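## Task

Pick up the C battery lying on the desk and put it on the upper surface of the low shelf. It must stay there on its own, not held up by the robot. Release it and pull the hand away. The robot must not topple or finish leaning.

## Robot and tools

ROBOT. A wheeled cart with a pan/tilt head camera and two five-joint arms (left_arm, right_arm), each ending in a gripper with one fixed and one swinging jaw and a wrist camera. The cart footprint is 0.53 m wide and spans x = -0.35 to 0.07 m. Arm pan axes sit at x = -0.060, y = +0.155 (left) and -0.155 (right); shoulders are 0.89 m high. Links: upper arm 0.116, forearm 0.135, hand 0.162 m. A fixed-jaw tip reaches at most about 0.44 m horizontally from its pan axis and cannot go below roughly 0.55 m above the floor, so low objects are out of reach.

FRAMES. Base frame: origin on the floor between the drive wheels, x forward, y left, z up. The state gives left_hand and right_hand in this frame as the fixed-jaw tip position; a held object sits next to it on the swinging-jaw side. Hand axes: z along the fingers, y from swinging jaw toward fixed jaw. base_odometry is the base frame at the start of the scene, counted from wheel rotation (slip counts as motion); heading is in radians, left positive, -3.142 to 3.142.

execute_actions(actions, cameras). actions is a list holding one action or none (empty list = just report state and pictures). An action may contain "base", "joints", or both, and they start together. base takes exactly one relative command: {"translate_m": d}, a straight drive of d metres from the current position (forward positive, -1.4 to 1.4), or {"rotate_rad": d}, an on-the-spot turn of d radians (counter-clockwise/left positive, -3.2 to 3.2). No sideways motion. joints is one flat dictionary covering both arms and the head, keyed by joint name, each value an absolute target angle in radians (not an offset). Ranges: head_pan_rad -3.2..3.2 (0 ahead, + left); head_tilt_rad -0.76..1.45 (0 level, + down); per arm shoulder_pan -1.919..1.919, shoulder_lift -1.745..1.745, elbow_flex -1.69..1.58, wrist_flex -1.658..1.658, wrist_roll -2.743..2.841, gripper 0..1.919. Joints left out keep pushing toward their previous targets. An unknown key or out-of-range number rejects the whole call. cameras: list from head_camera, left_wrist_camera, right_wrist_camera, all; omitted/null/all gives every camera, [] none. Pictures come in the order given by the "pictures" line.

Joint meaning. Pan: at 0 the left arm points left and the right arm right; positive is clockwise from above; straight ahead is +1.571 (left) and -1.571 (right). Bend: with lift, elbow and wrist_flex all 0 the upper arm points up (tilted 0.24 rad out) and forearm and fingers are level; positive bends downward; the three summed give finger angle below horizontal (1.571 = pointing down, which requires the forearm no more than 0.08 rad above level). Roll: -1.522 closes the jaws across the arm plane with the fixed jaw on the left looking outward; 1.619 puts it on the right; 0.049 closes in the plane with the fixed jaw below (level fingers) or toward the pan axis (fingers down). Above furniture with level fingers keep the fixed jaw on the left, because the hand body then rises about 0.08 m above the fingers rather than hanging below. Gripper opening at the tips: 0 rad 0.003 m, 0.3 0.026, 0.6 0.049, 1 0.076, 1.919 0.106. To squeeze, command up to 0.2 rad below the angle where the jaws meet the object; going lower adds nothing and risks a trip. A jaw holding something reads off_target; done means empty or nearly so.

Stowed travel pose: shoulder_pan -1.75 (left) / 1.75 (right), shoulder_lift 0.05, elbow_flex 1.35, wrist_flex -1.55, wrist_roll -1.52. Going to stow in one action can jam a hand on the cart; instead set wrist_flex and wrist_roll first, then the other three. Leaving stow, do not move the wrists first. Stowed, turning needs a 0.44 m clear radius; turning or reversing right next to a desk can hook the cart rear and tip the robot.

RESULTS. base_status and joint_status report each motion of the last accepted action: done (for the base, wheels turned the commanded amount, slip included), off_target (resting short of target, maybe still pushing: from load sag, an obstacle, or a tripped motor), time_out (target dropped, holding in place). contact_stop never occurs. "joint command not followed" plus a cause line means a self-collision check refused that arm's targets (the gripper part still runs); named joints then say not_followed and may be retried each action until new valid targets are given. on_its_own lists uncommanded movement. Motor temperatures are listed per arm in joint_positions order; MOTOR HOT appears from 55 °C, and at 70 °C an OVER-TEMPERATURE FAULT stops the arm, with joints marked limit_stop_at_motor_heat; resend targets afterward. To stop a blocked joint pushing, command its current reading.

SAG AND TRIPS. Loaded or far-reaching joints settle below target; pre-compensate by the last observed sag. Hand positions can be off by a few cm. A joint held more than ~0.30 rad from target for ~2 s trips (no message) and drops to 20 % torque; the robot keeps its last command while the reply is being written, so that counts. Reset: once the reading is steady, command 0.2 rad from it on the side away from the tripping target (or 0.04 past the range end; for a jaw, the end). One hand lifts ~0.4 kg extended, ~0.7 kg within 0.28 m of the pan axis.

OTHER TOOLS. wait(seconds 0..10) commands nothing and returns state and pictures. zoom_image(camera, region=[x0,y0,x1,y1] pixels, top-left origin, at most 504x504) enlarges the latest full image. read_manual(section="licences") only returns licence text. finished_scene(scene) ends the current scene irreversibly and reports success; the goal must already hold. Replying with no tool call ends everything.

AVOID: arms striking or pressing each other (can end the run), dropping or slamming objects, pulling hard on things in front (tipping), hard pushes. Objects may occasionally get nudged by outside disturbances. Camera calibration (OpenCV pinhole+radial, 644x476) is given for projecting image points into the base frame.

Each tool is called after ">>>" as name([rows], argument=value, ...), one row to a line, values as JSON.

## Session

>>> execute_actions([
  {"joints":{"head_tilt_rad":0.5}},
], cameras=["head_camera"])

>>> execute_actions([
  {"joints":{"head_pan_rad":1.0}},
], cameras=["head_camera"])

>>> execute_actions([
  {"joints":{"head_pan_rad":-1.0}},
], cameras=["head_camera"])

Scene clock: 1.10 s.
Motor temperatures (°C, as the motors report them): left_arm=[26 29 27 28 25] | right_arm=[27 29 27 26 28]
base_odometry: x=+0.000 y=+0.000 heading=+0.000 (m, m, rad; odometry frame)
base_status: not commanded
joint_positions: head_pan_rad=+0.027 head_tilt_rad=+0.494 left_arm_shoulder_pan_rad=-1.759 left_arm_shoulder_lift_rad=-0.008 left_arm_elbow_flex_rad=+1.375 left_arm_wrist_flex_rad=-1.554 left_arm_wrist_roll_rad=-1.496 left_arm_gripper_rad=+1.920 right_arm_shoulder_pan_rad=+1.758 right_arm_shoulder_lift_rad=+0.058 right_arm_elbow_flex_rad=+1.375 right_arm_wrist_flex_rad=-1.635 right_arm_wrist_roll_rad=-1.497 right_arm_gripper_rad=+1.920
joint_status: all done
left_hand: x=-0.3019 y=+0.1011 z=+0.9049 quat_wxyz=(-0.062, -0.635, -0.068, +0.767) (m; base frame)
right_hand: x=-0.3031 y=-0.1169 z=+0.9037 quat_wxyz=(-0.082, +0.630, -0.051, -0.771) (m; base frame)
pictures: head_camera
camera_calibration (this result's frames):
head_camera: T_world_to_cam=[[0.0844782, -0.996407, -0.00611725, 0.0121823], [-0.45335, -0.0329679, -0.890723, 1.05481], [0.88732, 0.0780199, -0.454506, 0.551613], [0, 0, 0, 1]] pos_world=[-0.0122902, 0.00387643, 1.19033]
Images, in order (width x height): head_camera 644x476.

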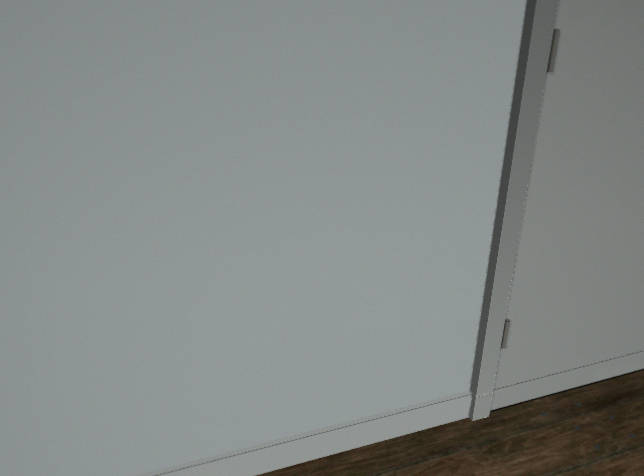

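Scene clock: 2.53 s.
Motor temperatures (°C, as the motors report them): left_arm=[26 29 27 28 25] | right_arm=[27 29 27 26 28]
base_odometry: x=+0.000 y=+0.000 heading=+0.000 (m, m, rad; odometry frame)
base_status: not commanded
joint_positions: head_pan_rad=+0.990 head_tilt_rad=+0.494 left_arm_shoulder_pan_rad=-1.759 left_arm_shoulder_lift_rad=-0.008 left_arm_elbow_flex_rad=+1.375 left_arm_wrist_flex_rad=-1.554 left_arm_wrist_roll_rad=-1.496 left_arm_gripper_rad=+1.920 right_arm_shoulder_pan_rad=+1.758 right_arm_shoulder_lift_rad=+0.058 right_arm_elbow_flex_rad=+1.375 right_arm_wrist_flex_rad=-1.635 right_arm_wrist_roll_rad=-1.497 right_arm_gripper_rad=+1.920
joint_status: all done
left_hand: x=-0.3019 y=+0.1011 z=+0.9049 quat_wxyz=(-0.062, -0.635, -0.068, +0.767) (m; base frame)
right_hand: x=-0.3031 y=-0.1169 z=+0.9037 quat_wxyz=(-0.082, +0.630, -0.051, -0.771) (m; base frame)
pictures: head_camera
camera_calibration (this result's frames):
head_camera: T_world_to_cam=[[0.866203, -0.499654, -0.0061186, 0.0489249], [-0.231836, -0.391004, -0.890712, 1.06521], [0.442656, 0.772956, -0.454527, 0.530738], [0, 0, 0, 1]] pos_world=[-0.0303605, 0.0307081, 1.19033]
Images, in order (width x height): head_camera 644x476.

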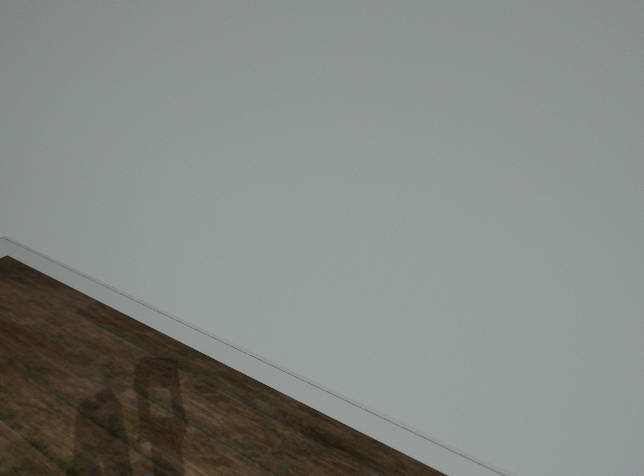

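Scene clock: 4.67 s.
Motor temperatures (°C, as the motors report them): left_arm=[26 29 27 28 25] | right_arm=[27 29 27 26 28]
base_odometry: x=+0.000 y=+0.000 heading=+0.000 (m, m, rad; odometry frame)
base_status: not commanded
joint_positions: head_pan_rad=-0.990 head_tilt_rad=+0.494 left_arm_shoulder_pan_rad=-1.759 left_arm_shoulder_lift_rad=-0.008 left_arm_elbow_flex_rad=+1.375 left_arm_wrist_flex_rad=-1.554 left_arm_wrist_roll_rad=-1.496 left_arm_gripper_rad=+1.920 right_arm_shoulder_pan_rad=+1.758 right_arm_shoulder_lift_rad=+0.058 right_arm_elbow_flex_rad=+1.375 right_arm_wrist_flex_rad=-1.635 right_arm_wrist_roll_rad=-1.497 right_arm_gripper_rad=+1.920
joint_status: all done
left_hand: x=-0.3019 y=+0.1011 z=+0.9049 quat_wxyz=(-0.062, -0.635, -0.068, +0.767) (m; base frame)
right_hand: x=-0.3031 y=-0.1169 z=+0.9037 quat_wxyz=(-0.082, +0.630, -0.051, -0.771) (m; base frame)
pictures: head_camera
camera_calibration (this result's frames):
head_camera: T_world_to_cam=[[-0.803043, -0.595889, -0.00611866, -0.0295296], [-0.266482, 0.368267, -0.890712, 1.06358], [0.533018, -0.71365, -0.454528, 0.534986], [0, 0, 0, 1]] pos_world=[-0.0254476, -0.0274838, 1.19033]
Images, in order (width x height): head_camera 644x476.

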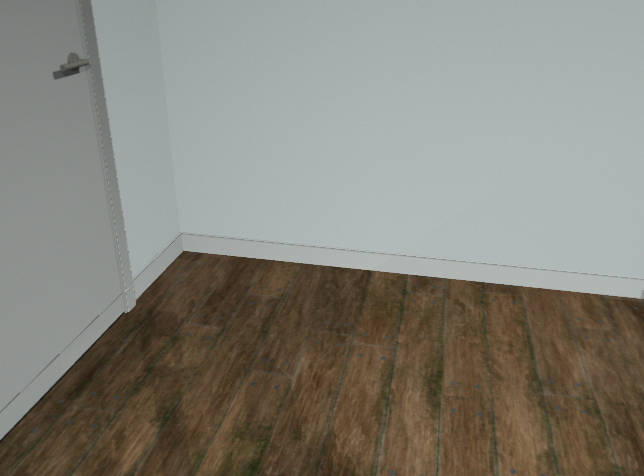

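>>> execute_actions([
  {"joints":{"head_pan_rad":-2.0}},
], cameras=["head_camera"])

>>> execute_actions([
  {"joints":{"head_pan_rad":-3.0}},
], cameras=["head_camera"])

Scene clock: 7.67 s.
Motor temperatures (°C, as the motors report them): left_arm=[26 29 27 28 25] | right_arm=[27 29 27 26 28]
base_odometry: x=+0.000 y=+0.000 heading=+0.000 (m, m, rad; odometry frame)
base_status: not commanded
joint_positions: head_pan_rad=-1.990 head_tilt_rad=+0.494 left_arm_shoulder_pan_rad=-1.759 left_arm_shoulder_lift_rad=-0.008 left_arm_elbow_flex_rad=+1.375 left_arm_wrist_flex_rad=-1.554 left_arm_wrist_roll_rad=-1.496 left_arm_gripper_rad=+1.920 right_arm_shoulder_pan_rad=+1.758 right_arm_shoulder_lift_rad=+0.058 right_arm_elbow_flex_rad=+1.375 right_arm_wrist_flex_rad=-1.635 right_arm_wrist_roll_rad=-1.497 right_arm_gripper_rad=+1.920
joint_status: all done
left_hand: x=-0.3019 y=+0.1011 z=+0.9049 quat_wxyz=(-0.062, -0.635, -0.068, +0.767) (m; base frame)
right_hand: x=-0.3031 y=-0.1169 z=+0.9037 quat_wxyz=(-0.082, +0.630, -0.051, -0.771) (m; base frame)
pictures: head_camera
camera_calibration (this result's frames):
head_camera: T_world_to_cam=[[-0.93531, 0.353778, -0.00611867, -0.0357461], [0.165905, 0.423212, -0.890711, 1.0839], [-0.312524, -0.834106, -0.454528, 0.495246], [0, 0, 0, 1]] pos_world=[-0.058482, -0.0329852, 1.19033]
Images, in order (width x height): head_camera 644x476.

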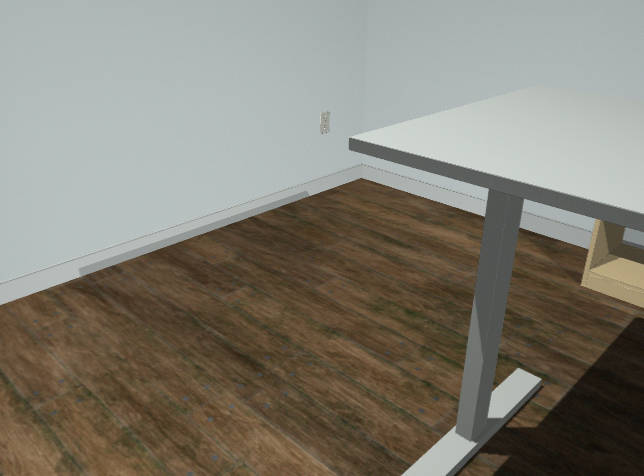

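Scene clock: 9.13 s.
Motor temperatures (°C, as the motors report them): left_arm=[26 29 27 28 25] | right_arm=[27 29 27 26 28]
base_odometry: x=+0.000 y=+0.000 heading=+0.000 (m, m, rad; odometry frame)
base_status: not commanded
joint_positions: head_pan_rad=-2.990 head_tilt_rad=+0.494 left_arm_shoulder_pan_rad=-1.759 left_arm_shoulder_lift_rad=-0.008 left_arm_elbow_flex_rad=+1.375 left_arm_wrist_flex_rad=-1.554 left_arm_wrist_roll_rad=-1.496 left_arm_gripper_rad=+1.920 right_arm_shoulder_pan_rad=+1.758 right_arm_shoulder_lift_rad=+0.058 right_arm_elbow_flex_rad=+1.375 right_arm_wrist_flex_rad=-1.635 right_arm_wrist_roll_rad=-1.497 right_arm_gripper_rad=+1.920
joint_status: all done
left_hand: x=-0.3019 y=+0.1011 z=+0.9049 quat_wxyz=(-0.062, -0.635, -0.068, +0.767) (m; base frame)
right_hand: x=-0.3031 y=-0.1169 z=+0.9037 quat_wxyz=(-0.082, +0.630, -0.051, -0.771) (m; base frame)
pictures: head_camera
camera_calibration (this result's frames):
head_camera: T_world_to_cam=[[-0.207656, 0.978183, -0.00611867, -0.00154638], [0.44576, 0.0890577, -0.890711, 1.09705], [-0.870734, -0.187689, -0.454528, 0.46901], [0, 0, 0, 1]] pos_world=[-0.0809599, -0.00816024, 1.19033]
Images, in order (width x height): head_camera 644x476.

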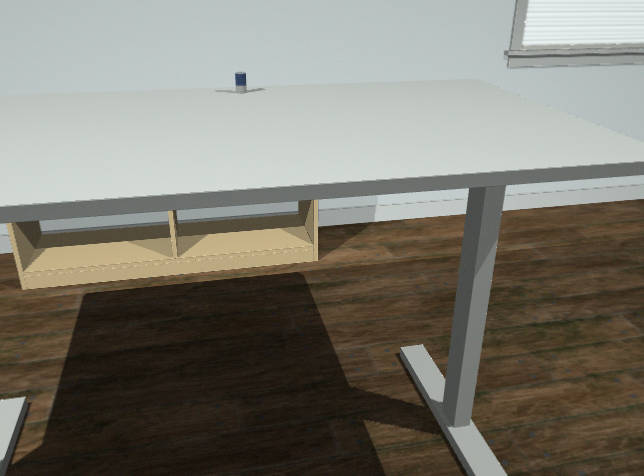

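>>> execute_actions([
  {"base":{"rotate_rad":2.42},"joints":{"head_pan_rad":0.3,"head_tilt_rad":0.6}},
], cameras=["head_camera"])

Scene clock: 21.87 s.
Motor temperatures (°C, as the motors report them): left_arm=[26 29 27 28 25] | right_arm=[27 29 27 26 28]
base_odometry: x=-0.001 y=+0.000 heading=+2.419 (m, m, rad; odometry frame)
base_status: done
joint_positions: head_pan_rad=+0.290 head_tilt_rad=+0.594 left_arm_shoulder_pan_rad=-1.759 left_arm_shoulder_lift_rad=-0.008 left_arm_elbow_flex_rad=+1.375 left_arm_wrist_flex_rad=-1.554 left_arm_wrist_roll_rad=-1.496 left_arm_gripper_rad=+1.920 right_arm_shoulder_pan_rad=+1.758 right_arm_shoulder_lift_rad=+0.058 right_arm_elbow_flex_rad=+1.375 right_arm_wrist_flex_rad=-1.635 right_arm_wrist_roll_rad=-1.497 right_arm_gripper_rad=+1.920
joint_status: all done
left_hand: x=-0.3019 y=+0.1011 z=+0.9049 quat_wxyz=(-0.062, -0.635, -0.068, +0.767) (m; base frame)
right_hand: x=-0.3031 y=-0.1169 z=+0.9037 quat_wxyz=(-0.082, +0.630, -0.051, -0.771) (m; base frame)
pictures: head_camera
camera_calibration (this result's frames):
head_camera: T_world_to_cam=[[0.3398, -0.940423, -0.0118578, 0.0307898], [-0.512577, -0.174607, -0.8407, 0.994447], [0.788544, 0.291748, -0.541371, 0.646952], [0, 0, 0, 1]] pos_world=[-0.0108815, 0.0138462, 1.18664]
Images, in order (width x height): head_camera 644x476.

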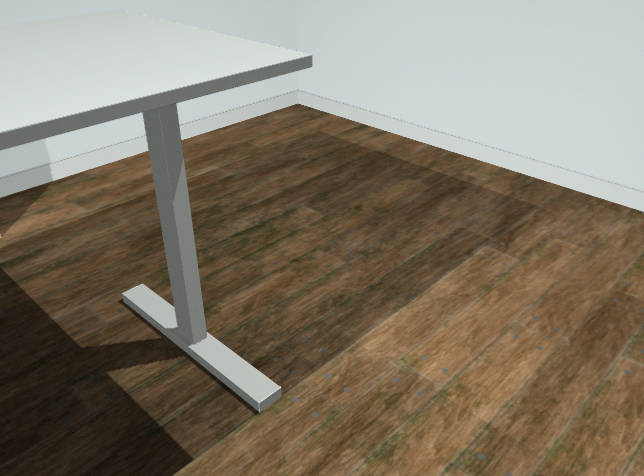

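>>> execute_actions([
  {"base":{"translate_m":1.4}},
], cameras=[])

>>> execute_actions([
  {"base":{"rotate_rad":1.15}},
], cameras=[])

>>> execute_actions([
  {"base":{"translate_m":1.28}},
], cameras=[])

>>> execute_actions([
  {"base":{"rotate_rad":1.585},"joints":{"head_pan_rad":-0.05,"left_arm_shoulder_pan_rad":1.5,"left_arm_shoulder_lift_rad":-0.3,"left_arm_elbow_flex_rad":0.8}},
], cameras=["head_camera"])

Scene clock: 33.93 s.
Motor temperatures (°C, as the motors report them): left_arm=[26 29 27 28 25] | right_arm=[27 29 27 26 28]
base_odometry: x=-1.053 y=+0.924 heading=+2.419 (m, m, rad; odometry frame)
base_status: done
joint_positions: head_pan_rad=+0.290 head_tilt_rad=+0.594 left_arm_shoulder_pan_rad=-1.759 left_arm_shoulder_lift_rad=-0.008 left_arm_elbow_flex_rad=+1.375 left_arm_wrist_flex_rad=-1.554 left_arm_wrist_roll_rad=-1.496 left_arm_gripper_rad=+1.920 right_arm_shoulder_pan_rad=+1.758 right_arm_shoulder_lift_rad=+0.058 right_arm_elbow_flex_rad=+1.375 right_arm_wrist_flex_rad=-1.635 right_arm_wrist_roll_rad=-1.497 right_arm_gripper_rad=+1.920
joint_status: not commanded
left_hand: x=-0.3019 y=+0.1011 z=+0.9049 quat_wxyz=(-0.062, -0.635, -0.068, +0.767) (m; base frame)
right_hand: x=-0.3031 y=-0.1169 z=+0.9037 quat_wxyz=(-0.082, +0.630, -0.051, -0.771) (m; base frame)
pictures: none
No camera images: the call's "cameras" was empty. Leave "cameras" out to get every camera's image.

Scene clock: 36.07 s.
Motor temperatures (°C, as the motors report them): left_arm=[26 29 27 28 25] | right_arm=[27 29 27 26 28]
base_odometry: x=-1.052 y=+0.924 heading=-2.716 (m, m, rad; odometry frame)
base_status: done
joint_positions: head_pan_rad=+0.290 head_tilt_rad=+0.594 left_arm_shoulder_pan_rad=-1.759 left_arm_shoulder_lift_rad=-0.008 left_arm_elbow_flex_rad=+1.375 left_arm_wrist_flex_rad=-1.554 left_arm_wrist_roll_rad=-1.496 left_arm_gripper_rad=+1.920 right_arm_shoulder_pan_rad=+1.758 right_arm_shoulder_lift_rad=+0.058 right_arm_elbow_flex_rad=+1.375 right_arm_wrist_flex_rad=-1.635 right_arm_wrist_roll_rad=-1.497 right_arm_gripper_rad=+1.920
joint_status: not commanded
left_hand: x=-0.3019 y=+0.1011 z=+0.9049 quat_wxyz=(-0.062, -0.635, -0.068, +0.767) (m; base frame)
right_hand: x=-0.3031 y=-0.1169 z=+0.9037 quat_wxyz=(-0.082, +0.630, -0.051, -0.771) (m; base frame)
pictures: none
No camera images: the call's "cameras" was empty. Leave "cameras" out to get every camera's image.

Scene clock: 43.30 s.
Motor temperatures (°C, as the motors report them): left_arm=[26 29 27 28 25] | right_arm=[27 29 27 26 28]
base_odometry: x=-2.216 y=+0.392 heading=-2.715 (m, m, rad; odometry frame)
base_status: done
joint_positions: head_pan_rad=+0.290 head_tilt_rad=+0.594 left_arm_shoulder_pan_rad=-1.759 left_arm_shoulder_lift_rad=-0.008 left_arm_elbow_flex_rad=+1.375 left_arm_wrist_flex_rad=-1.554 left_arm_wrist_roll_rad=-1.496 left_arm_gripper_rad=+1.920 right_arm_shoulder_pan_rad=+1.758 right_arm_shoulder_lift_rad=+0.058 right_arm_elbow_flex_rad=+1.375 right_arm_wrist_flex_rad=-1.635 right_arm_wrist_roll_rad=-1.497 right_arm_gripper_rad=+1.920
joint_status: not commanded
left_hand: x=-0.3019 y=+0.1011 z=+0.9049 quat_wxyz=(-0.062, -0.635, -0.068, +0.767) (m; base frame)
right_hand: x=-0.3031 y=-0.1169 z=+0.9037 quat_wxyz=(-0.082, +0.630, -0.051, -0.771) (m; base frame)
pictures: none
No camera images: the call's "cameras" was empty. Leave "cameras" out to get every camera's image.

Scene clock: 46.40 s.
Motor temperatures (°C, as the motors report them): left_arm=[26 29 27 28 25] | right_arm=[27 29 27 26 28]
base_odometry: x=-2.216 y=+0.393 heading=-1.132 (m, m, rad; odometry frame)
base_status: done
joint_positions: head_pan_rad=-0.040 head_tilt_rad=+0.594 left_arm_shoulder_pan_rad=+1.493 left_arm_shoulder_lift_rad=-0.267 left_arm_elbow_flex_rad=+0.831 left_arm_wrist_flex_rad=-1.554 left_arm_wrist_roll_rad=-1.496 left_arm_gripper_rad=+1.920 right_arm_shoulder_pan_rad=+1.758 right_arm_shoulder_lift_rad=+0.058 right_arm_elbow_flex_rad=+1.375 right_arm_wrist_flex_rad=-1.635 right_arm_wrist_roll_rad=-1.497 right_arm_gripper_rad=+1.920
joint_status: all done
left_hand: x=+0.1717 y=+0.1807 z=+1.0762 quat_wxyz=(+0.958, -0.015, +0.286, +0.025) (m; base frame)
right_hand: x=-0.3031 y=-0.1169 z=+0.9037 quat_wxyz=(-0.082, +0.630, -0.051, -0.771) (m; base frame)
pictures: head_camera
camera_calibration (this result's frames):
head_camera: T_world_to_cam=[[0.016649, -0.999791, -0.0118668, 0.015612], [-0.541633, 0.000957935, -0.840615, 0.992983], [0.84045, 0.0204228, -0.541504, 0.649545], [0, 0, 0, 1]] pos_world=[-0.00833783, 0.00139199, 1.18663]
Images, in order (width x height): head_camera 644x476.

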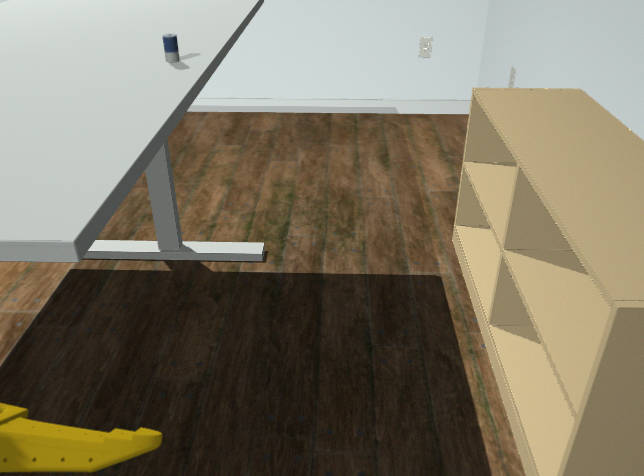

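>>> execute_actions([
  {"base":{"rotate_rad":-0.3}},
], cameras=[])

>>> execute_actions([
  {"base":{"translate_m":0.32},"joints":{"left_arm_shoulder_lift_rad":0.0,"left_arm_elbow_flex_rad":-0.7,"left_arm_wrist_flex_rad":1.5,"left_arm_wrist_roll_rad":-1.52,"left_arm_gripper_rad":0.9}},
], cameras=[])

>>> execute_actions([
  {"base":{"rotate_rad":0.28}},
], cameras=["head_camera"])

>>> execute_actions([
  {"base":{"translate_m":0.68},"joints":{"head_pan_rad":1.1}},
], cameras=["head_camera"])

Scene clock: 54.47 s.
Motor temperatures (°C, as the motors report them): left_arm=[26 29 27 28 25] | right_arm=[27 29 27 26 28]
base_odometry: x=-2.216 y=+0.393 heading=-1.425 (m, m, rad; odometry frame)
base_status: done
joint_positions: head_pan_rad=-0.040 head_tilt_rad=+0.594 left_arm_shoulder_pan_rad=+1.493 left_arm_shoulder_lift_rad=-0.267 left_arm_elbow_flex_rad=+0.831 left_arm_wrist_flex_rad=-1.554 left_arm_wrist_roll_rad=-1.496 left_arm_gripper_rad=+1.920 right_arm_shoulder_pan_rad=+1.758 right_arm_shoulder_lift_rad=+0.058 right_arm_elbow_flex_rad=+1.375 right_arm_wrist_flex_rad=-1.635 right_arm_wrist_roll_rad=-1.497 right_arm_gripper_rad=+1.920
joint_status: not commanded
left_hand: x=+0.1717 y=+0.1807 z=+1.0762 quat_wxyz=(+0.958, -0.015, +0.286, +0.025) (m; base frame)
right_hand: x=-0.3031 y=-0.1169 z=+0.9037 quat_wxyz=(-0.082, +0.630, -0.051, -0.771) (m; base frame)
pictures: none
No camera images: the call's "cameras" was empty. Leave "cameras" out to get every camera's image.

Scene clock: 57.20 s.
Motor temperatures (°C, as the motors report them): left_arm=[26 29 27 28 25] | right_arm=[27 29 27 26 28]
base_odometry: x=-2.169 y=+0.076 heading=-1.424 (m, m, rad; odometry frame)
base_status: done
joint_positions: head_pan_rad=-0.040 head_tilt_rad=+0.594 left_arm_shoulder_pan_rad=+1.493 left_arm_shoulder_lift_rad=+0.009 left_arm_elbow_flex_rad=-0.668 left_arm_wrist_flex_rad=+1.498 left_arm_wrist_roll_rad=-1.511 left_arm_gripper_rad=+0.911 right_arm_shoulder_pan_rad=+1.758 right_arm_shoulder_lift_rad=+0.058 right_arm_elbow_flex_rad=+1.375 right_arm_wrist_flex_rad=-1.635 right_arm_wrist_roll_rad=-1.497 right_arm_gripper_rad=+1.920
joint_status: all done
left_hand: x=+0.2086 y=+0.1836 z=+0.9733 quat_wxyz=(+0.358, -0.041, +0.933, +0.012) (m; base frame)
right_hand: x=-0.3031 y=-0.1169 z=+0.9037 quat_wxyz=(-0.082, +0.630, -0.051, -0.771) (m; base frame)
pictures: none
No camera images: the call's "cameras" was empty. Leave "cameras" out to get every camera's image.

Scene clock: 58.27 s.
Motor temperatures (°C, as the motors report them): left_arm=[26 29 27 28 25] | right_arm=[27 29 27 26 28]
base_odometry: x=-2.169 y=+0.076 heading=-1.146 (m, m, rad; odometry frame)
base_status: done
joint_positions: head_pan_rad=-0.040 head_tilt_rad=+0.594 left_arm_shoulder_pan_rad=+1.495 left_arm_shoulder_lift_rad=+0.009 left_arm_elbow_flex_rad=-0.669 left_arm_wrist_flex_rad=+1.498 left_arm_wrist_roll_rad=-1.511 left_arm_gripper_rad=+0.911 right_arm_shoulder_pan_rad=+1.758 right_arm_shoulder_lift_rad=+0.058 right_arm_elbow_flex_rad=+1.375 right_arm_wrist_flex_rad=-1.635 right_arm_wrist_roll_rad=-1.497 right_arm_gripper_rad=+1.920
joint_status: not commanded
left_hand: x=+0.2087 y=+0.1832 z=+0.9737 quat_wxyz=(+0.358, -0.041, +0.933, +0.012) (m; base frame)
right_hand: x=-0.3031 y=-0.1169 z=+0.9037 quat_wxyz=(-0.082, +0.630, -0.051, -0.771) (m; base frame)
pictures: head_camera
camera_calibration (this result's frames):
head_camera: T_world_to_cam=[[0.0166087, -0.999792, -0.0118673, 0.0156107], [-0.54164, 0.000980004, -0.84061, 0.992977], [0.840446, 0.0203892, -0.541511, 0.649553], [0, 0, 0, 1]] pos_world=[-0.00833747, 0.00139042, 1.18663]
Images, in order (width x height): head_camera 644x476.

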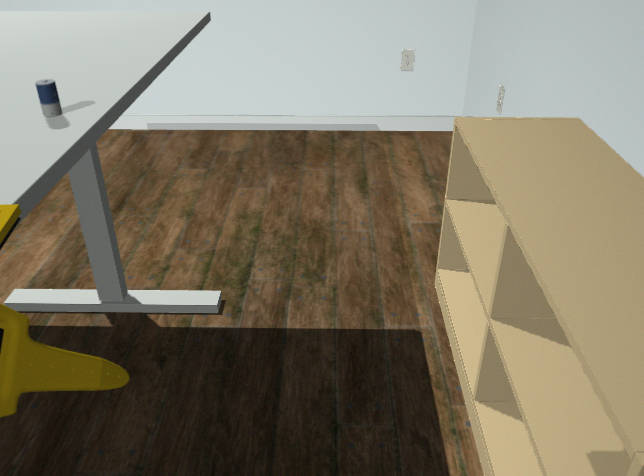

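Scene clock: 62.50 s.
Motor temperatures (°C, as the motors report them): left_arm=[26 29 27 28 25] | right_arm=[27 29 27 26 28]
base_odometry: x=-1.888 y=-0.543 heading=-1.146 (m, m, rad; odometry frame)
base_status: done
joint_positions: head_pan_rad=+1.090 head_tilt_rad=+0.594 left_arm_shoulder_pan_rad=+1.495 left_arm_shoulder_lift_rad=+0.009 left_arm_elbow_flex_rad=-0.669 left_arm_wrist_flex_rad=+1.498 left_arm_wrist_roll_rad=-1.511 left_arm_gripper_rad=+0.911 right_arm_shoulder_pan_rad=+1.758 right_arm_shoulder_lift_rad=+0.058 right_arm_elbow_flex_rad=+1.375 right_arm_wrist_flex_rad=-1.635 right_arm_wrist_roll_rad=-1.497 right_arm_gripper_rad=+1.920
joint_status: all done
left_hand: x=+0.2087 y=+0.1832 z=+0.9737 quat_wxyz=(+0.358, -0.041, +0.933, +0.012) (m; base frame)
right_hand: x=-0.3031 y=-0.1169 z=+0.9037 quat_wxyz=(-0.082, +0.630, -0.051, -0.771) (m; base frame)
pictures: head_camera
camera_calibration (this result's frames):
head_camera: T_world_to_cam=[[0.911377, -0.411403, -0.0118673, 0.0576648], [-0.231903, -0.489485, -0.84061, 1.00753], [0.34002, 0.768864, -0.541511, 0.626033], [0, 0, 0, 1]] pos_world=[-0.0317675, 0.0355626, 1.18663]
Images, in order (width x height): head_camera 644x476.

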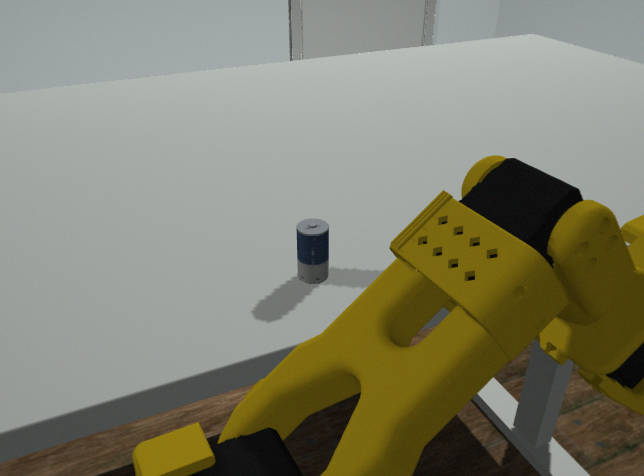

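>>> execute_actions([
  {"base":{"translate_m":0.05},"joints":{"left_arm_shoulder_pan_rad":0.43,"left_arm_shoulder_lift_rad":-0.1}},
], cameras=["head_camera","left_wrist_camera"])

Scene clock: 66.63 s.
Motor temperatures (°C, as the motors report them): left_arm=[26 29 27 28 25] | right_arm=[27 29 27 26 28]
base_odometry: x=-1.867 y=-0.589 heading=-1.147 (m, m, rad; odometry frame)
base_status: done
joint_positions: head_pan_rad=+1.090 head_tilt_rad=+0.594 left_arm_shoulder_pan_rad=+0.436 left_arm_shoulder_lift_rad=-0.061 left_arm_elbow_flex_rad=-0.671 left_arm_wrist_flex_rad=+1.498 left_arm_wrist_roll_rad=-1.511 left_arm_gripper_rad=+0.911 right_arm_shoulder_pan_rad=+1.758 right_arm_shoulder_lift_rad=+0.058 right_arm_elbow_flex_rad=+1.375 right_arm_wrist_flex_rad=-1.635 right_arm_wrist_roll_rad=-1.497 right_arm_gripper_rad=+1.920
joint_status: all done
left_hand: x=+0.0445 y=+0.3974 z=+0.9907 quat_wxyz=(+0.332, -0.499, +0.773, +0.209) (m; base frame)
right_hand: x=-0.3031 y=-0.1169 z=+0.9037 quat_wxyz=(-0.082, +0.630, -0.051, -0.771) (m; base frame)
pictures: head_camera, left_wrist_camera
camera_calibration (this result's frames):
head_camera: T_world_to_cam=[[0.911452, -0.411236, -0.0118673, 0.0576683], [-0.231814, -0.489528, -0.84061, 1.00754], [0.33988, 0.768926, -0.541511, 0.626026], [0, 0, 0, 1]] pos_world=[-0.031774, 0.0355654, 1.18663]
left_wrist_camera: T_world_to_cam=[[0.886022, -0.456985, -0.0782957, 0.224157], [-0.461213, -0.851452, -0.249625, 0.626721], [0.0474099, 0.257284, -0.965172, 0.917557], [0, 0, 0, 1]] pos_world=[0.046943, 0.399985, 1.0596]
Images, in order (width x height): head_camera 644x476, left_wrist_camera 644x476.

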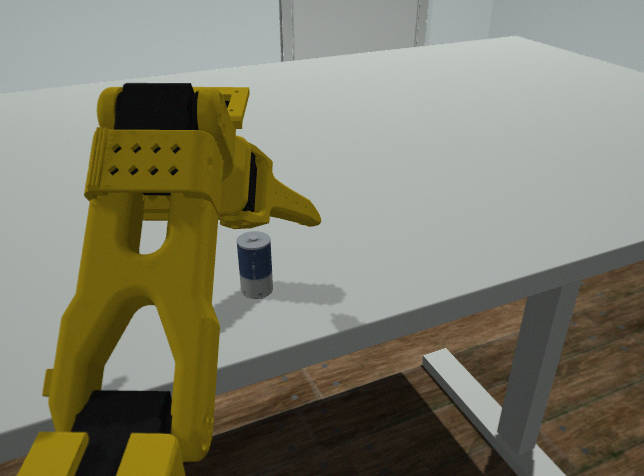

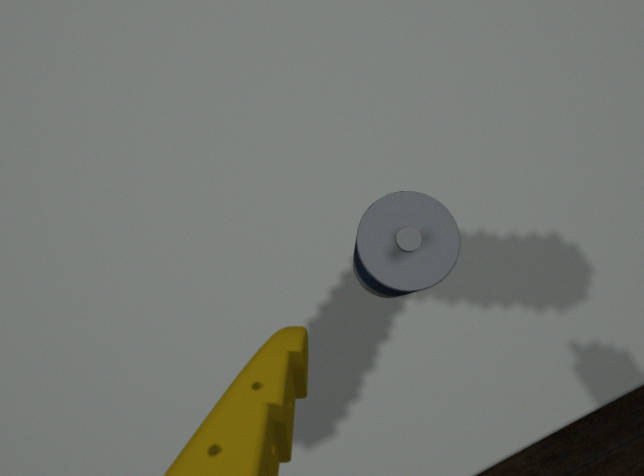

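>>> execute_actions([
  {"joints":{"left_arm_shoulder_lift_rad":0.28,"left_arm_elbow_flex_rad":-0.84,"left_arm_wrist_flex_rad":1.47}},
], cameras=["head_camera","left_wrist_camera"])

Scene clock: 70.23 s.
Motor temperatures (°C, as the motors report them): left_arm=[26 29 27 28 25] | right_arm=[27 29 27 26 28]
base_odometry: x=-1.867 y=-0.589 heading=-1.147 (m, m, rad; odometry frame)
base_status: not commanded
joint_positions: head_pan_rad=+1.090 head_tilt_rad=+0.594 left_arm_shoulder_pan_rad=+0.436 left_arm_shoulder_lift_rad=+0.291 left_arm_elbow_flex_rad=-0.807 left_arm_wrist_flex_rad=+1.482 left_arm_wrist_roll_rad=-1.511 left_arm_gripper_rad=+0.911 right_arm_shoulder_pan_rad=+1.758 right_arm_shoulder_lift_rad=+0.058 right_arm_elbow_flex_rad=+1.375 right_arm_wrist_flex_rad=-1.635 right_arm_wrist_roll_rad=-1.497 right_arm_gripper_rad=+1.920
joint_status: all done
left_hand: x=+0.0578 y=+0.4259 z=+0.9326 quat_wxyz=(+0.252, -0.517, +0.802, +0.159) (m; base frame)
right_hand: x=-0.3031 y=-0.1169 z=+0.9037 quat_wxyz=(-0.082, +0.630, -0.051, -0.771) (m; base frame)
pictures: head_camera, left_wrist_camera
camera_calibration (this result's frames):
head_camera: T_world_to_cam=[[0.911452, -0.411236, -0.0118673, 0.0576683], [-0.231814, -0.489528, -0.84061, 1.00754], [0.33988, 0.768926, -0.541511, 0.626026], [0, 0, 0, 1]] pos_world=[-0.031774, 0.0355653, 1.18663]
left_wrist_camera: T_world_to_cam=[[0.879755, -0.470424, -0.0687921, 0.218082], [-0.47405, -0.878981, -0.0516681, 0.470502], [-0.036161, 0.0780662, -0.996292, 0.9637], [0, 0, 0, 1]] pos_world=[0.0660313, 0.44092, 0.999439]
Images, in order (width x height): head_camera 644x476, left_wrist_camera 644x476.

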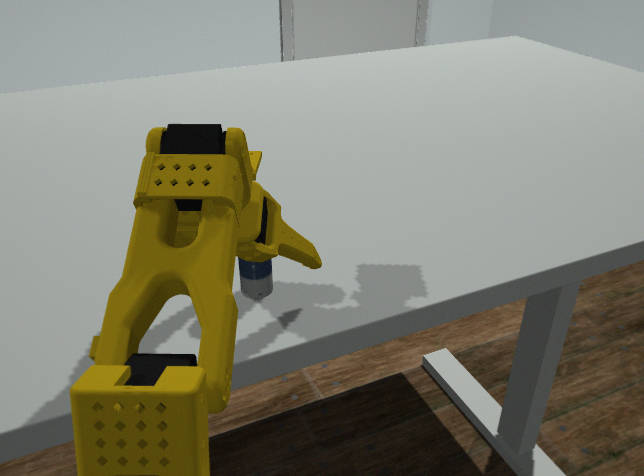

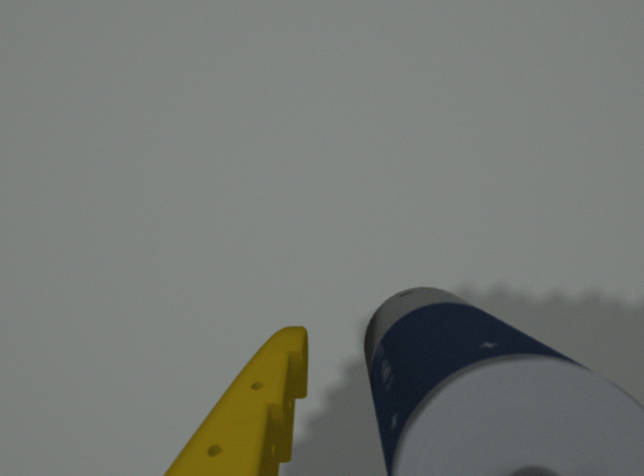

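>>> execute_actions([
  {"joints":{"left_arm_shoulder_pan_rad":0.485,"left_arm_gripper_rad":0.13}},
], cameras=["left_wrist_camera"])

>>> execute_actions([
  {"joints":{"left_arm_shoulder_lift_rad":-0.05}},
], cameras=["left_wrist_camera"])

Scene clock: 72.70 s.
Motor temperatures (°C, as the motors report them): left_arm=[26 29 27 28 25] | right_arm=[27 29 27 26 28]
base_odometry: x=-1.867 y=-0.589 heading=-1.147 (m, m, rad; odometry frame)
base_status: not commanded
joint_positions: head_pan_rad=+1.090 head_tilt_rad=+0.594 left_arm_shoulder_pan_rad=+0.476 left_arm_shoulder_lift_rad=+0.291 left_arm_elbow_flex_rad=-0.807 left_arm_wrist_flex_rad=+1.482 left_arm_wrist_roll_rad=-1.511 left_arm_gripper_rad=+0.312 right_arm_shoulder_pan_rad=+1.758 right_arm_shoulder_lift_rad=+0.058 right_arm_elbow_flex_rad=+1.375 right_arm_wrist_flex_rad=-1.635 right_arm_wrist_roll_rad=-1.497 right_arm_gripper_rad=+1.920
joint_status: left_arm_gripper_rad off_target (ended at +0.312, target +0.130); the others done
left_hand: x=+0.0685 y=+0.4210 z=+0.9326 quat_wxyz=(+0.255, -0.501, +0.812, +0.154) (m; base frame)
right_hand: x=-0.3031 y=-0.1169 z=+0.9037 quat_wxyz=(-0.082, +0.630, -0.051, -0.771) (m; base frame)
pictures: left_wrist_camera
camera_calibration (this result's frames):
left_wrist_camera: T_world_to_cam=[[0.860298, -0.505128, -0.0687921, 0.222293], [-0.508721, -0.85938, -0.0516681, 0.465383], [-0.0330195, 0.0794459, -0.996292, 0.963674], [0, 0, 0, 1]] pos_world=[0.0773316, 0.435668, 0.999439]
Images, in order (width x height): left_wrist_camera 644x476.

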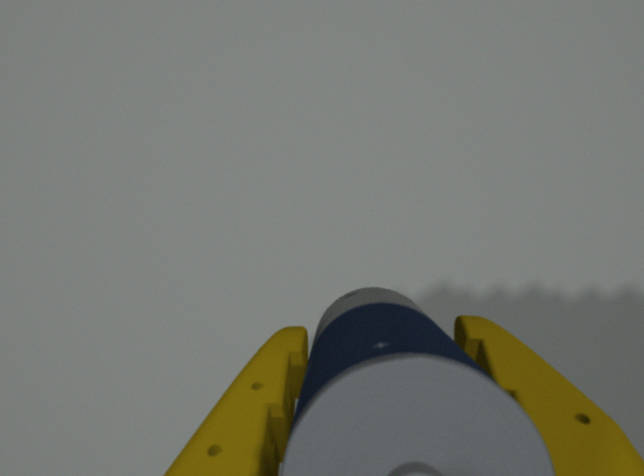

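Scene clock: 73.67 s.
Motor temperatures (°C, as the motors report them): left_arm=[26 29 27 28 25] | right_arm=[27 29 27 26 28]
base_odometry: x=-1.867 y=-0.589 heading=-1.147 (m, m, rad; odometry frame)
base_status: not commanded
joint_positions: head_pan_rad=+1.090 head_tilt_rad=+0.594 left_arm_shoulder_pan_rad=+0.478 left_arm_shoulder_lift_rad=-0.002 left_arm_elbow_flex_rad=-0.807 left_arm_wrist_flex_rad=+1.482 left_arm_wrist_roll_rad=-1.511 left_arm_gripper_rad=+0.312 right_arm_shoulder_pan_rad=+1.758 right_arm_shoulder_lift_rad=+0.058 right_arm_elbow_flex_rad=+1.375 right_arm_wrist_flex_rad=-1.635 right_arm_wrist_roll_rad=-1.497 right_arm_gripper_rad=+1.920
joint_status: all done
left_hand: x=+0.0586 y=+0.4009 z=+1.0075 quat_wxyz=(+0.372, -0.472, +0.767, +0.223) (m; base frame)
right_hand: x=-0.3031 y=-0.1169 z=+0.9037 quat_wxyz=(-0.082, +0.630, -0.051, -0.771) (m; base frame)
pictures: left_wrist_camera
camera_calibration (this result's frames):
left_wrist_camera: T_world_to_cam=[[0.869726, -0.48674, -0.0816149, 0.230798], [-0.483643, -0.807617, -0.337407, 0.712571], [0.0983158, 0.332924, -0.937814, 0.87131], [0, 0, 0, 1]] pos_world=[0.0582351, 0.397742, 1.07639]
Images, in order (width x height): left_wrist_camera 644x476.

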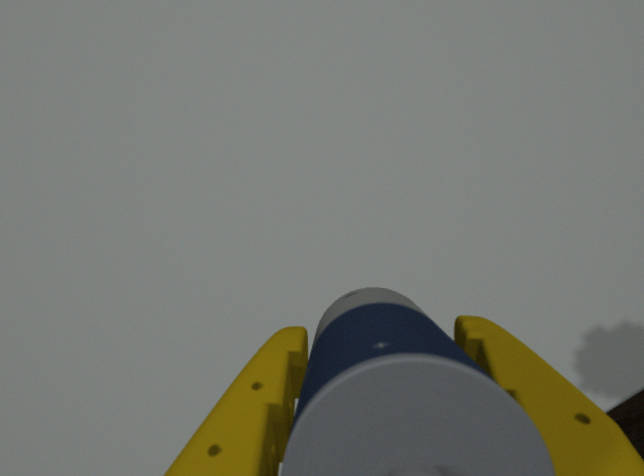

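>>> execute_actions([
  {"base":{"translate_m":-0.83},"joints":{"left_arm_shoulder_pan_rad":1.42,"head_pan_rad":0,"head_tilt_rad":0.9}},
], cameras=[])

>>> execute_actions([
  {"base":{"rotate_rad":-0.885}},
], cameras=[])

>>> execute_actions([
  {"base":{"translate_m":0.35}},
], cameras=["head_camera"])

Scene clock: 82.80 s.
Motor temperatures (°C, as the motors report them): left_arm=[26 29 27 28 25] | right_arm=[27 29 27 26 28]
base_odometry: x=-2.207 y=+0.169 heading=-1.151 (m, m, rad; odometry frame)
base_status: done
joint_positions: head_pan_rad=+0.010 head_tilt_rad=+0.895 left_arm_shoulder_pan_rad=+1.413 left_arm_shoulder_lift_rad=-0.003 left_arm_elbow_flex_rad=-0.807 left_arm_wrist_flex_rad=+1.482 left_arm_wrist_roll_rad=-1.511 left_arm_gripper_rad=+0.312 right_arm_shoulder_pan_rad=+1.758 right_arm_shoulder_lift_rad=+0.058 right_arm_elbow_flex_rad=+1.375 right_arm_wrist_flex_rad=-1.635 right_arm_wrist_roll_rad=-1.497 right_arm_gripper_rad=+1.920
joint_status: all done
left_hand: x=+0.2081 y=+0.2053 z=+1.0078 quat_wxyz=(+0.433, -0.076, +0.897, +0.032) (m; base frame)
right_hand: x=-0.3031 y=-0.1169 z=+0.9037 quat_wxyz=(-0.082, +0.630, -0.051, -0.771) (m; base frame)
pictures: none
No camera images: the call's "cameras" was empty. Leave "cameras" out to get every camera's image.

Scene clock: 84.60 s.
Motor temperatures (°C, as the motors report them): left_arm=[26 29 27 28 25] | right_arm=[27 29 27 26 28]
base_odometry: x=-2.208 y=+0.169 heading=-2.035 (m, m, rad; odometry frame)
base_status: done
joint_positions: head_pan_rad=+0.010 head_tilt_rad=+0.895 left_arm_shoulder_pan_rad=+1.415 left_arm_shoulder_lift_rad=-0.003 left_arm_elbow_flex_rad=-0.807 left_arm_wrist_flex_rad=+1.482 left_arm_wrist_roll_rad=-1.511 left_arm_gripper_rad=+0.312 right_arm_shoulder_pan_rad=+1.758 right_arm_shoulder_lift_rad=+0.058 right_arm_elbow_flex_rad=+1.375 right_arm_wrist_flex_rad=-1.635 right_arm_wrist_roll_rad=-1.497 right_arm_gripper_rad=+1.920
joint_status: not commanded
left_hand: x=+0.2082 y=+0.2049 z=+1.0078 quat_wxyz=(+0.433, -0.075, +0.898, +0.031) (m; base frame)
right_hand: x=-0.3031 y=-0.1169 z=+0.9037 quat_wxyz=(-0.082, +0.630, -0.051, -0.771) (m; base frame)
pictures: none
No camera images: the call's "cameras" was empty. Leave "cameras" out to get every camera's image.

Scene clock: 87.20 s.
Motor temperatures (°C, as the motors report them): left_arm=[26 29 27 28 25] | right_arm=[27 29 27 26 28]
base_odometry: x=-2.365 y=-0.143 heading=-2.037 (m, m, rad; odometry frame)
base_status: done
joint_positions: head_pan_rad=+0.010 head_tilt_rad=+0.895 left_arm_shoulder_pan_rad=+1.415 left_arm_shoulder_lift_rad=-0.005 left_arm_elbow_flex_rad=-0.807 left_arm_wrist_flex_rad=+1.482 left_arm_wrist_roll_rad=-1.511 left_arm_gripper_rad=+0.312 right_arm_shoulder_pan_rad=+1.758 right_arm_shoulder_lift_rad=+0.058 right_arm_elbow_flex_rad=+1.375 right_arm_wrist_flex_rad=-1.635 right_arm_wrist_roll_rad=-1.497 right_arm_gripper_rad=+1.920
joint_status: not commanded
left_hand: x=+0.2080 y=+0.2049 z=+1.0082 quat_wxyz=(+0.434, -0.075, +0.897, +0.031) (m; base frame)
right_hand: x=-0.3031 y=-0.1169 z=+0.9037 quat_wxyz=(-0.082, +0.630, -0.051, -0.771) (m; base frame)
pictures: head_camera
camera_calibration (this result's frames):
head_camera: T_world_to_cam=[[0.0604779, -0.997773, -0.0281152, 0.0363739], [-0.765714, -0.0283062, -0.642557, 0.754488], [0.640331, 0.0603888, -0.765721, 0.898214], [0, 0, 0, 1]] pos_world=[0.000367928, 0.00340758, 1.17361]
Images, in order (width x height): head_camera 644x476.

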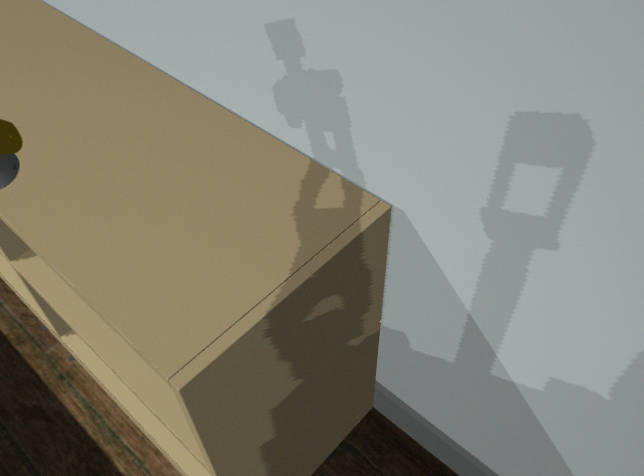

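>>> execute_actions([
  {"base":{"translate_m":0.16},"joints":{"left_arm_shoulder_lift_rad":0.93,"left_arm_elbow_flex_rad":0.08,"left_arm_wrist_flex_rad":-0.09,"head_pan_rad":0.5,"head_tilt_rad":1.1}},
], cameras=["head_camera","left_wrist_camera"])

Scene clock: 91.47 s.
Motor temperatures (°C, as the motors report them): left_arm=[26 29 27 28 25] | right_arm=[27 29 27 26 28]
base_odometry: x=-2.437 y=-0.286 heading=-2.038 (m, m, rad; odometry frame)
base_status: done
joint_positions: head_pan_rad=+0.490 head_tilt_rad=+1.095 left_arm_shoulder_pan_rad=+1.415 left_arm_shoulder_lift_rad=+0.950 left_arm_elbow_flex_rad=+0.082 left_arm_wrist_flex_rad=-0.073 left_arm_wrist_roll_rad=-1.511 left_arm_gripper_rad=+0.312 right_arm_shoulder_pan_rad=+1.758 right_arm_shoulder_lift_rad=+0.058 right_arm_elbow_flex_rad=+1.375 right_arm_wrist_flex_rad=-1.635 right_arm_wrist_roll_rad=-1.497 right_arm_gripper_rad=+1.920
joint_status: all done
left_hand: x=+0.2390 y=+0.2098 z=+0.6921 quat_wxyz=(+0.301, -0.079, +0.950, +0.022) (m; base frame)
right_hand: x=-0.3031 y=-0.1169 z=+0.9037 quat_wxyz=(-0.082, +0.630, -0.051, -0.771) (m; base frame)
pictures: head_camera, left_wrist_camera
camera_calibration (this result's frames):
head_camera: T_world_to_cam=[[0.508685, -0.860131, -0.0376169, 0.0683761], [-0.76533, -0.431743, -0.477355, 0.564358], [0.394347, 0.271613, -0.877905, 1.01578], [0, 0, 0, 1]] pos_world=[-0.00343005, 0.0265721, 1.16373]
left_wrist_camera: T_world_to_cam=[[0.101191, -0.992457, -0.0692084, 0.236335], [-0.9935, -0.0971608, -0.0593132, 0.319464], [0.0521414, 0.0747605, -0.995837, 0.726783], [0, 0, 0, 1]] pos_world=[0.255577, 0.211257, 0.759063]
Images, in order (width x height): head_camera 644x476, left_wrist_camera 644x476.

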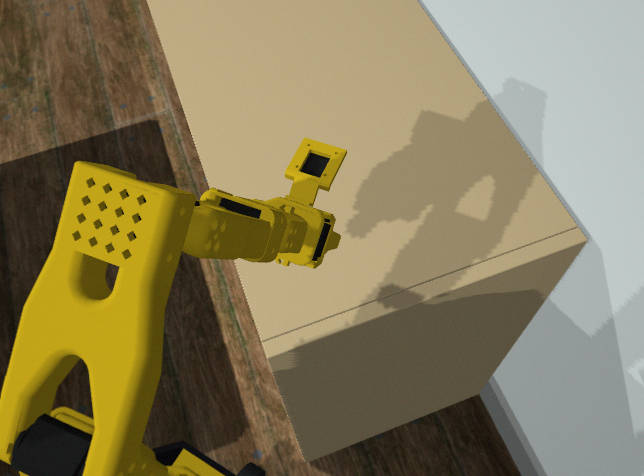

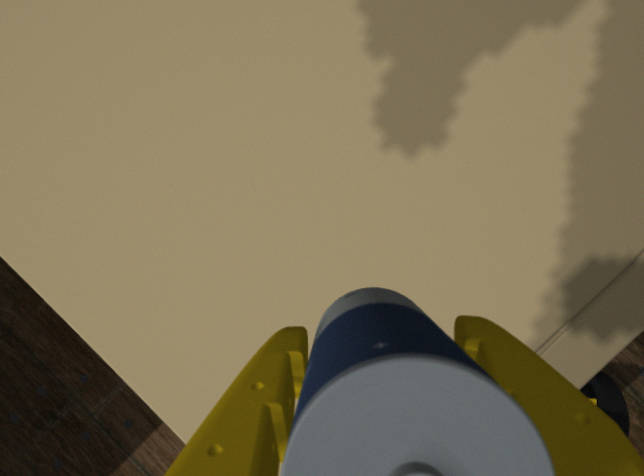

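>>> execute_actions([
  {"joints":{"left_arm_shoulder_lift_rad":1.34,"left_arm_elbow_flex_rad":-0.46,"left_arm_wrist_flex_rad":0.03}},
], cameras=["left_wrist_camera"])

Scene clock: 94.23 s.
Motor temperatures (°C, as the motors report them): left_arm=[26 29 27 28 25] | right_arm=[27 29 27 26 28]
base_odometry: x=-2.437 y=-0.286 heading=-2.038 (m, m, rad; odometry frame)
base_status: not commanded
joint_positions: head_pan_rad=+0.490 head_tilt_rad=+1.095 left_arm_shoulder_pan_rad=+1.415 left_arm_shoulder_lift_rad=+1.362 left_arm_elbow_flex_rad=-0.428 left_arm_wrist_flex_rad=+0.028 left_arm_wrist_roll_rad=-1.511 left_arm_gripper_rad=+0.312 right_arm_shoulder_pan_rad=+1.758 right_arm_shoulder_lift_rad=+0.058 right_arm_elbow_flex_rad=+1.375 right_arm_wrist_flex_rad=-1.635 right_arm_wrist_roll_rad=-1.497 right_arm_gripper_rad=+1.920
joint_status: all done
left_hand: x=+0.2572 y=+0.2126 z=+0.6527 quat_wxyz=(+0.299, -0.079, +0.951, +0.022) (m; base frame)
right_hand: x=-0.3031 y=-0.1169 z=+0.9037 quat_wxyz=(-0.082, +0.630, -0.051, -0.771) (m; base frame)
pictures: left_wrist_camera
camera_calibration (this result's frames):
left_wrist_camera: T_world_to_cam=[[0.100981, -0.99249, -0.0690424, 0.234559], [-0.993675, -0.0971883, -0.0562555, 0.333545], [0.0491229, 0.0742864, -0.996026, 0.687439], [0, 0, 0, 1]] pos_world=[0.27398, 0.214147, 0.719666]
Images, in order (width x height): left_wrist_camera 644x476.

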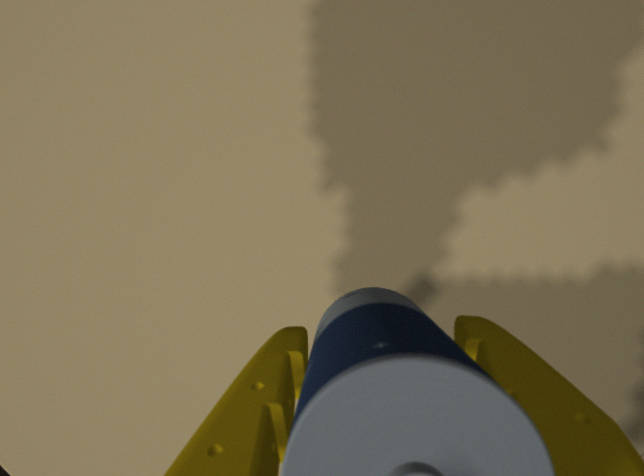

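About 1 cm left.

>>> execute_actions([
  {"joints":{"left_arm_shoulder_lift_rad":1.40,"left_arm_wrist_flex_rad":-0.045}},
], cameras=["left_wrist_camera"])

Scene clock: 96.20 s.
Motor temperatures (°C, as the motors report them): left_arm=[26 29 27 28 25] | right_arm=[27 29 27 26 28]
base_odometry: x=-2.437 y=-0.286 heading=-2.038 (m, m, rad; odometry frame)
base_status: not commanded
joint_positions: head_pan_rad=+0.490 head_tilt_rad=+1.095 left_arm_shoulder_pan_rad=+1.415 left_arm_shoulder_lift_rad=+1.422 left_arm_elbow_flex_rad=-0.430 left_arm_wrist_flex_rad=-0.029 left_arm_wrist_roll_rad=-1.511 left_arm_gripper_rad=+0.312 right_arm_shoulder_pan_rad=+1.758 right_arm_shoulder_lift_rad=+0.058 right_arm_elbow_flex_rad=+1.375 right_arm_wrist_flex_rad=-1.635 right_arm_wrist_roll_rad=-1.497 right_arm_gripper_rad=+1.920
joint_status: all done
left_hand: x=+0.2504 y=+0.2116 z=+0.6409 quat_wxyz=(+0.298, -0.079, +0.951, +0.022) (m; base frame)
right_hand: x=-0.3031 y=-0.1169 z=+0.9037 quat_wxyz=(-0.082, +0.630, -0.051, -0.771) (m; base frame)
pictures: left_wrist_camera
camera_calibration (this result's frames):
left_wrist_camera: T_world_to_cam=[[0.100877, -0.992506, -0.0689591, 0.233344], [-0.993759, -0.0972015, -0.0547265, 0.325014], [0.0476135, 0.0740494, -0.996117, 0.676585], [0, 0, 0, 1]] pos_world=[0.267232, 0.213087, 0.707836]
Images, in order (width x height): left_wrist_camera 644x476.

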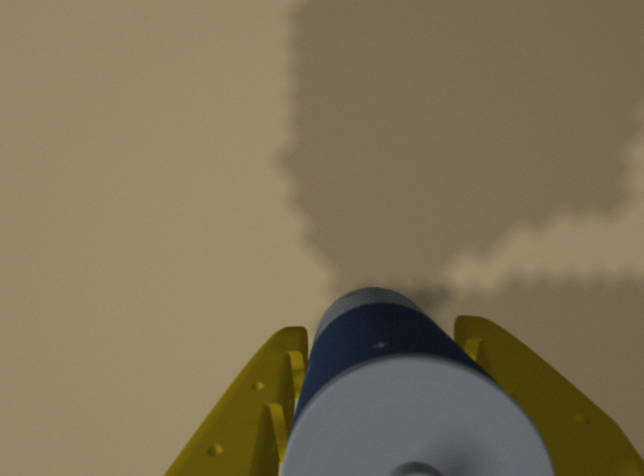

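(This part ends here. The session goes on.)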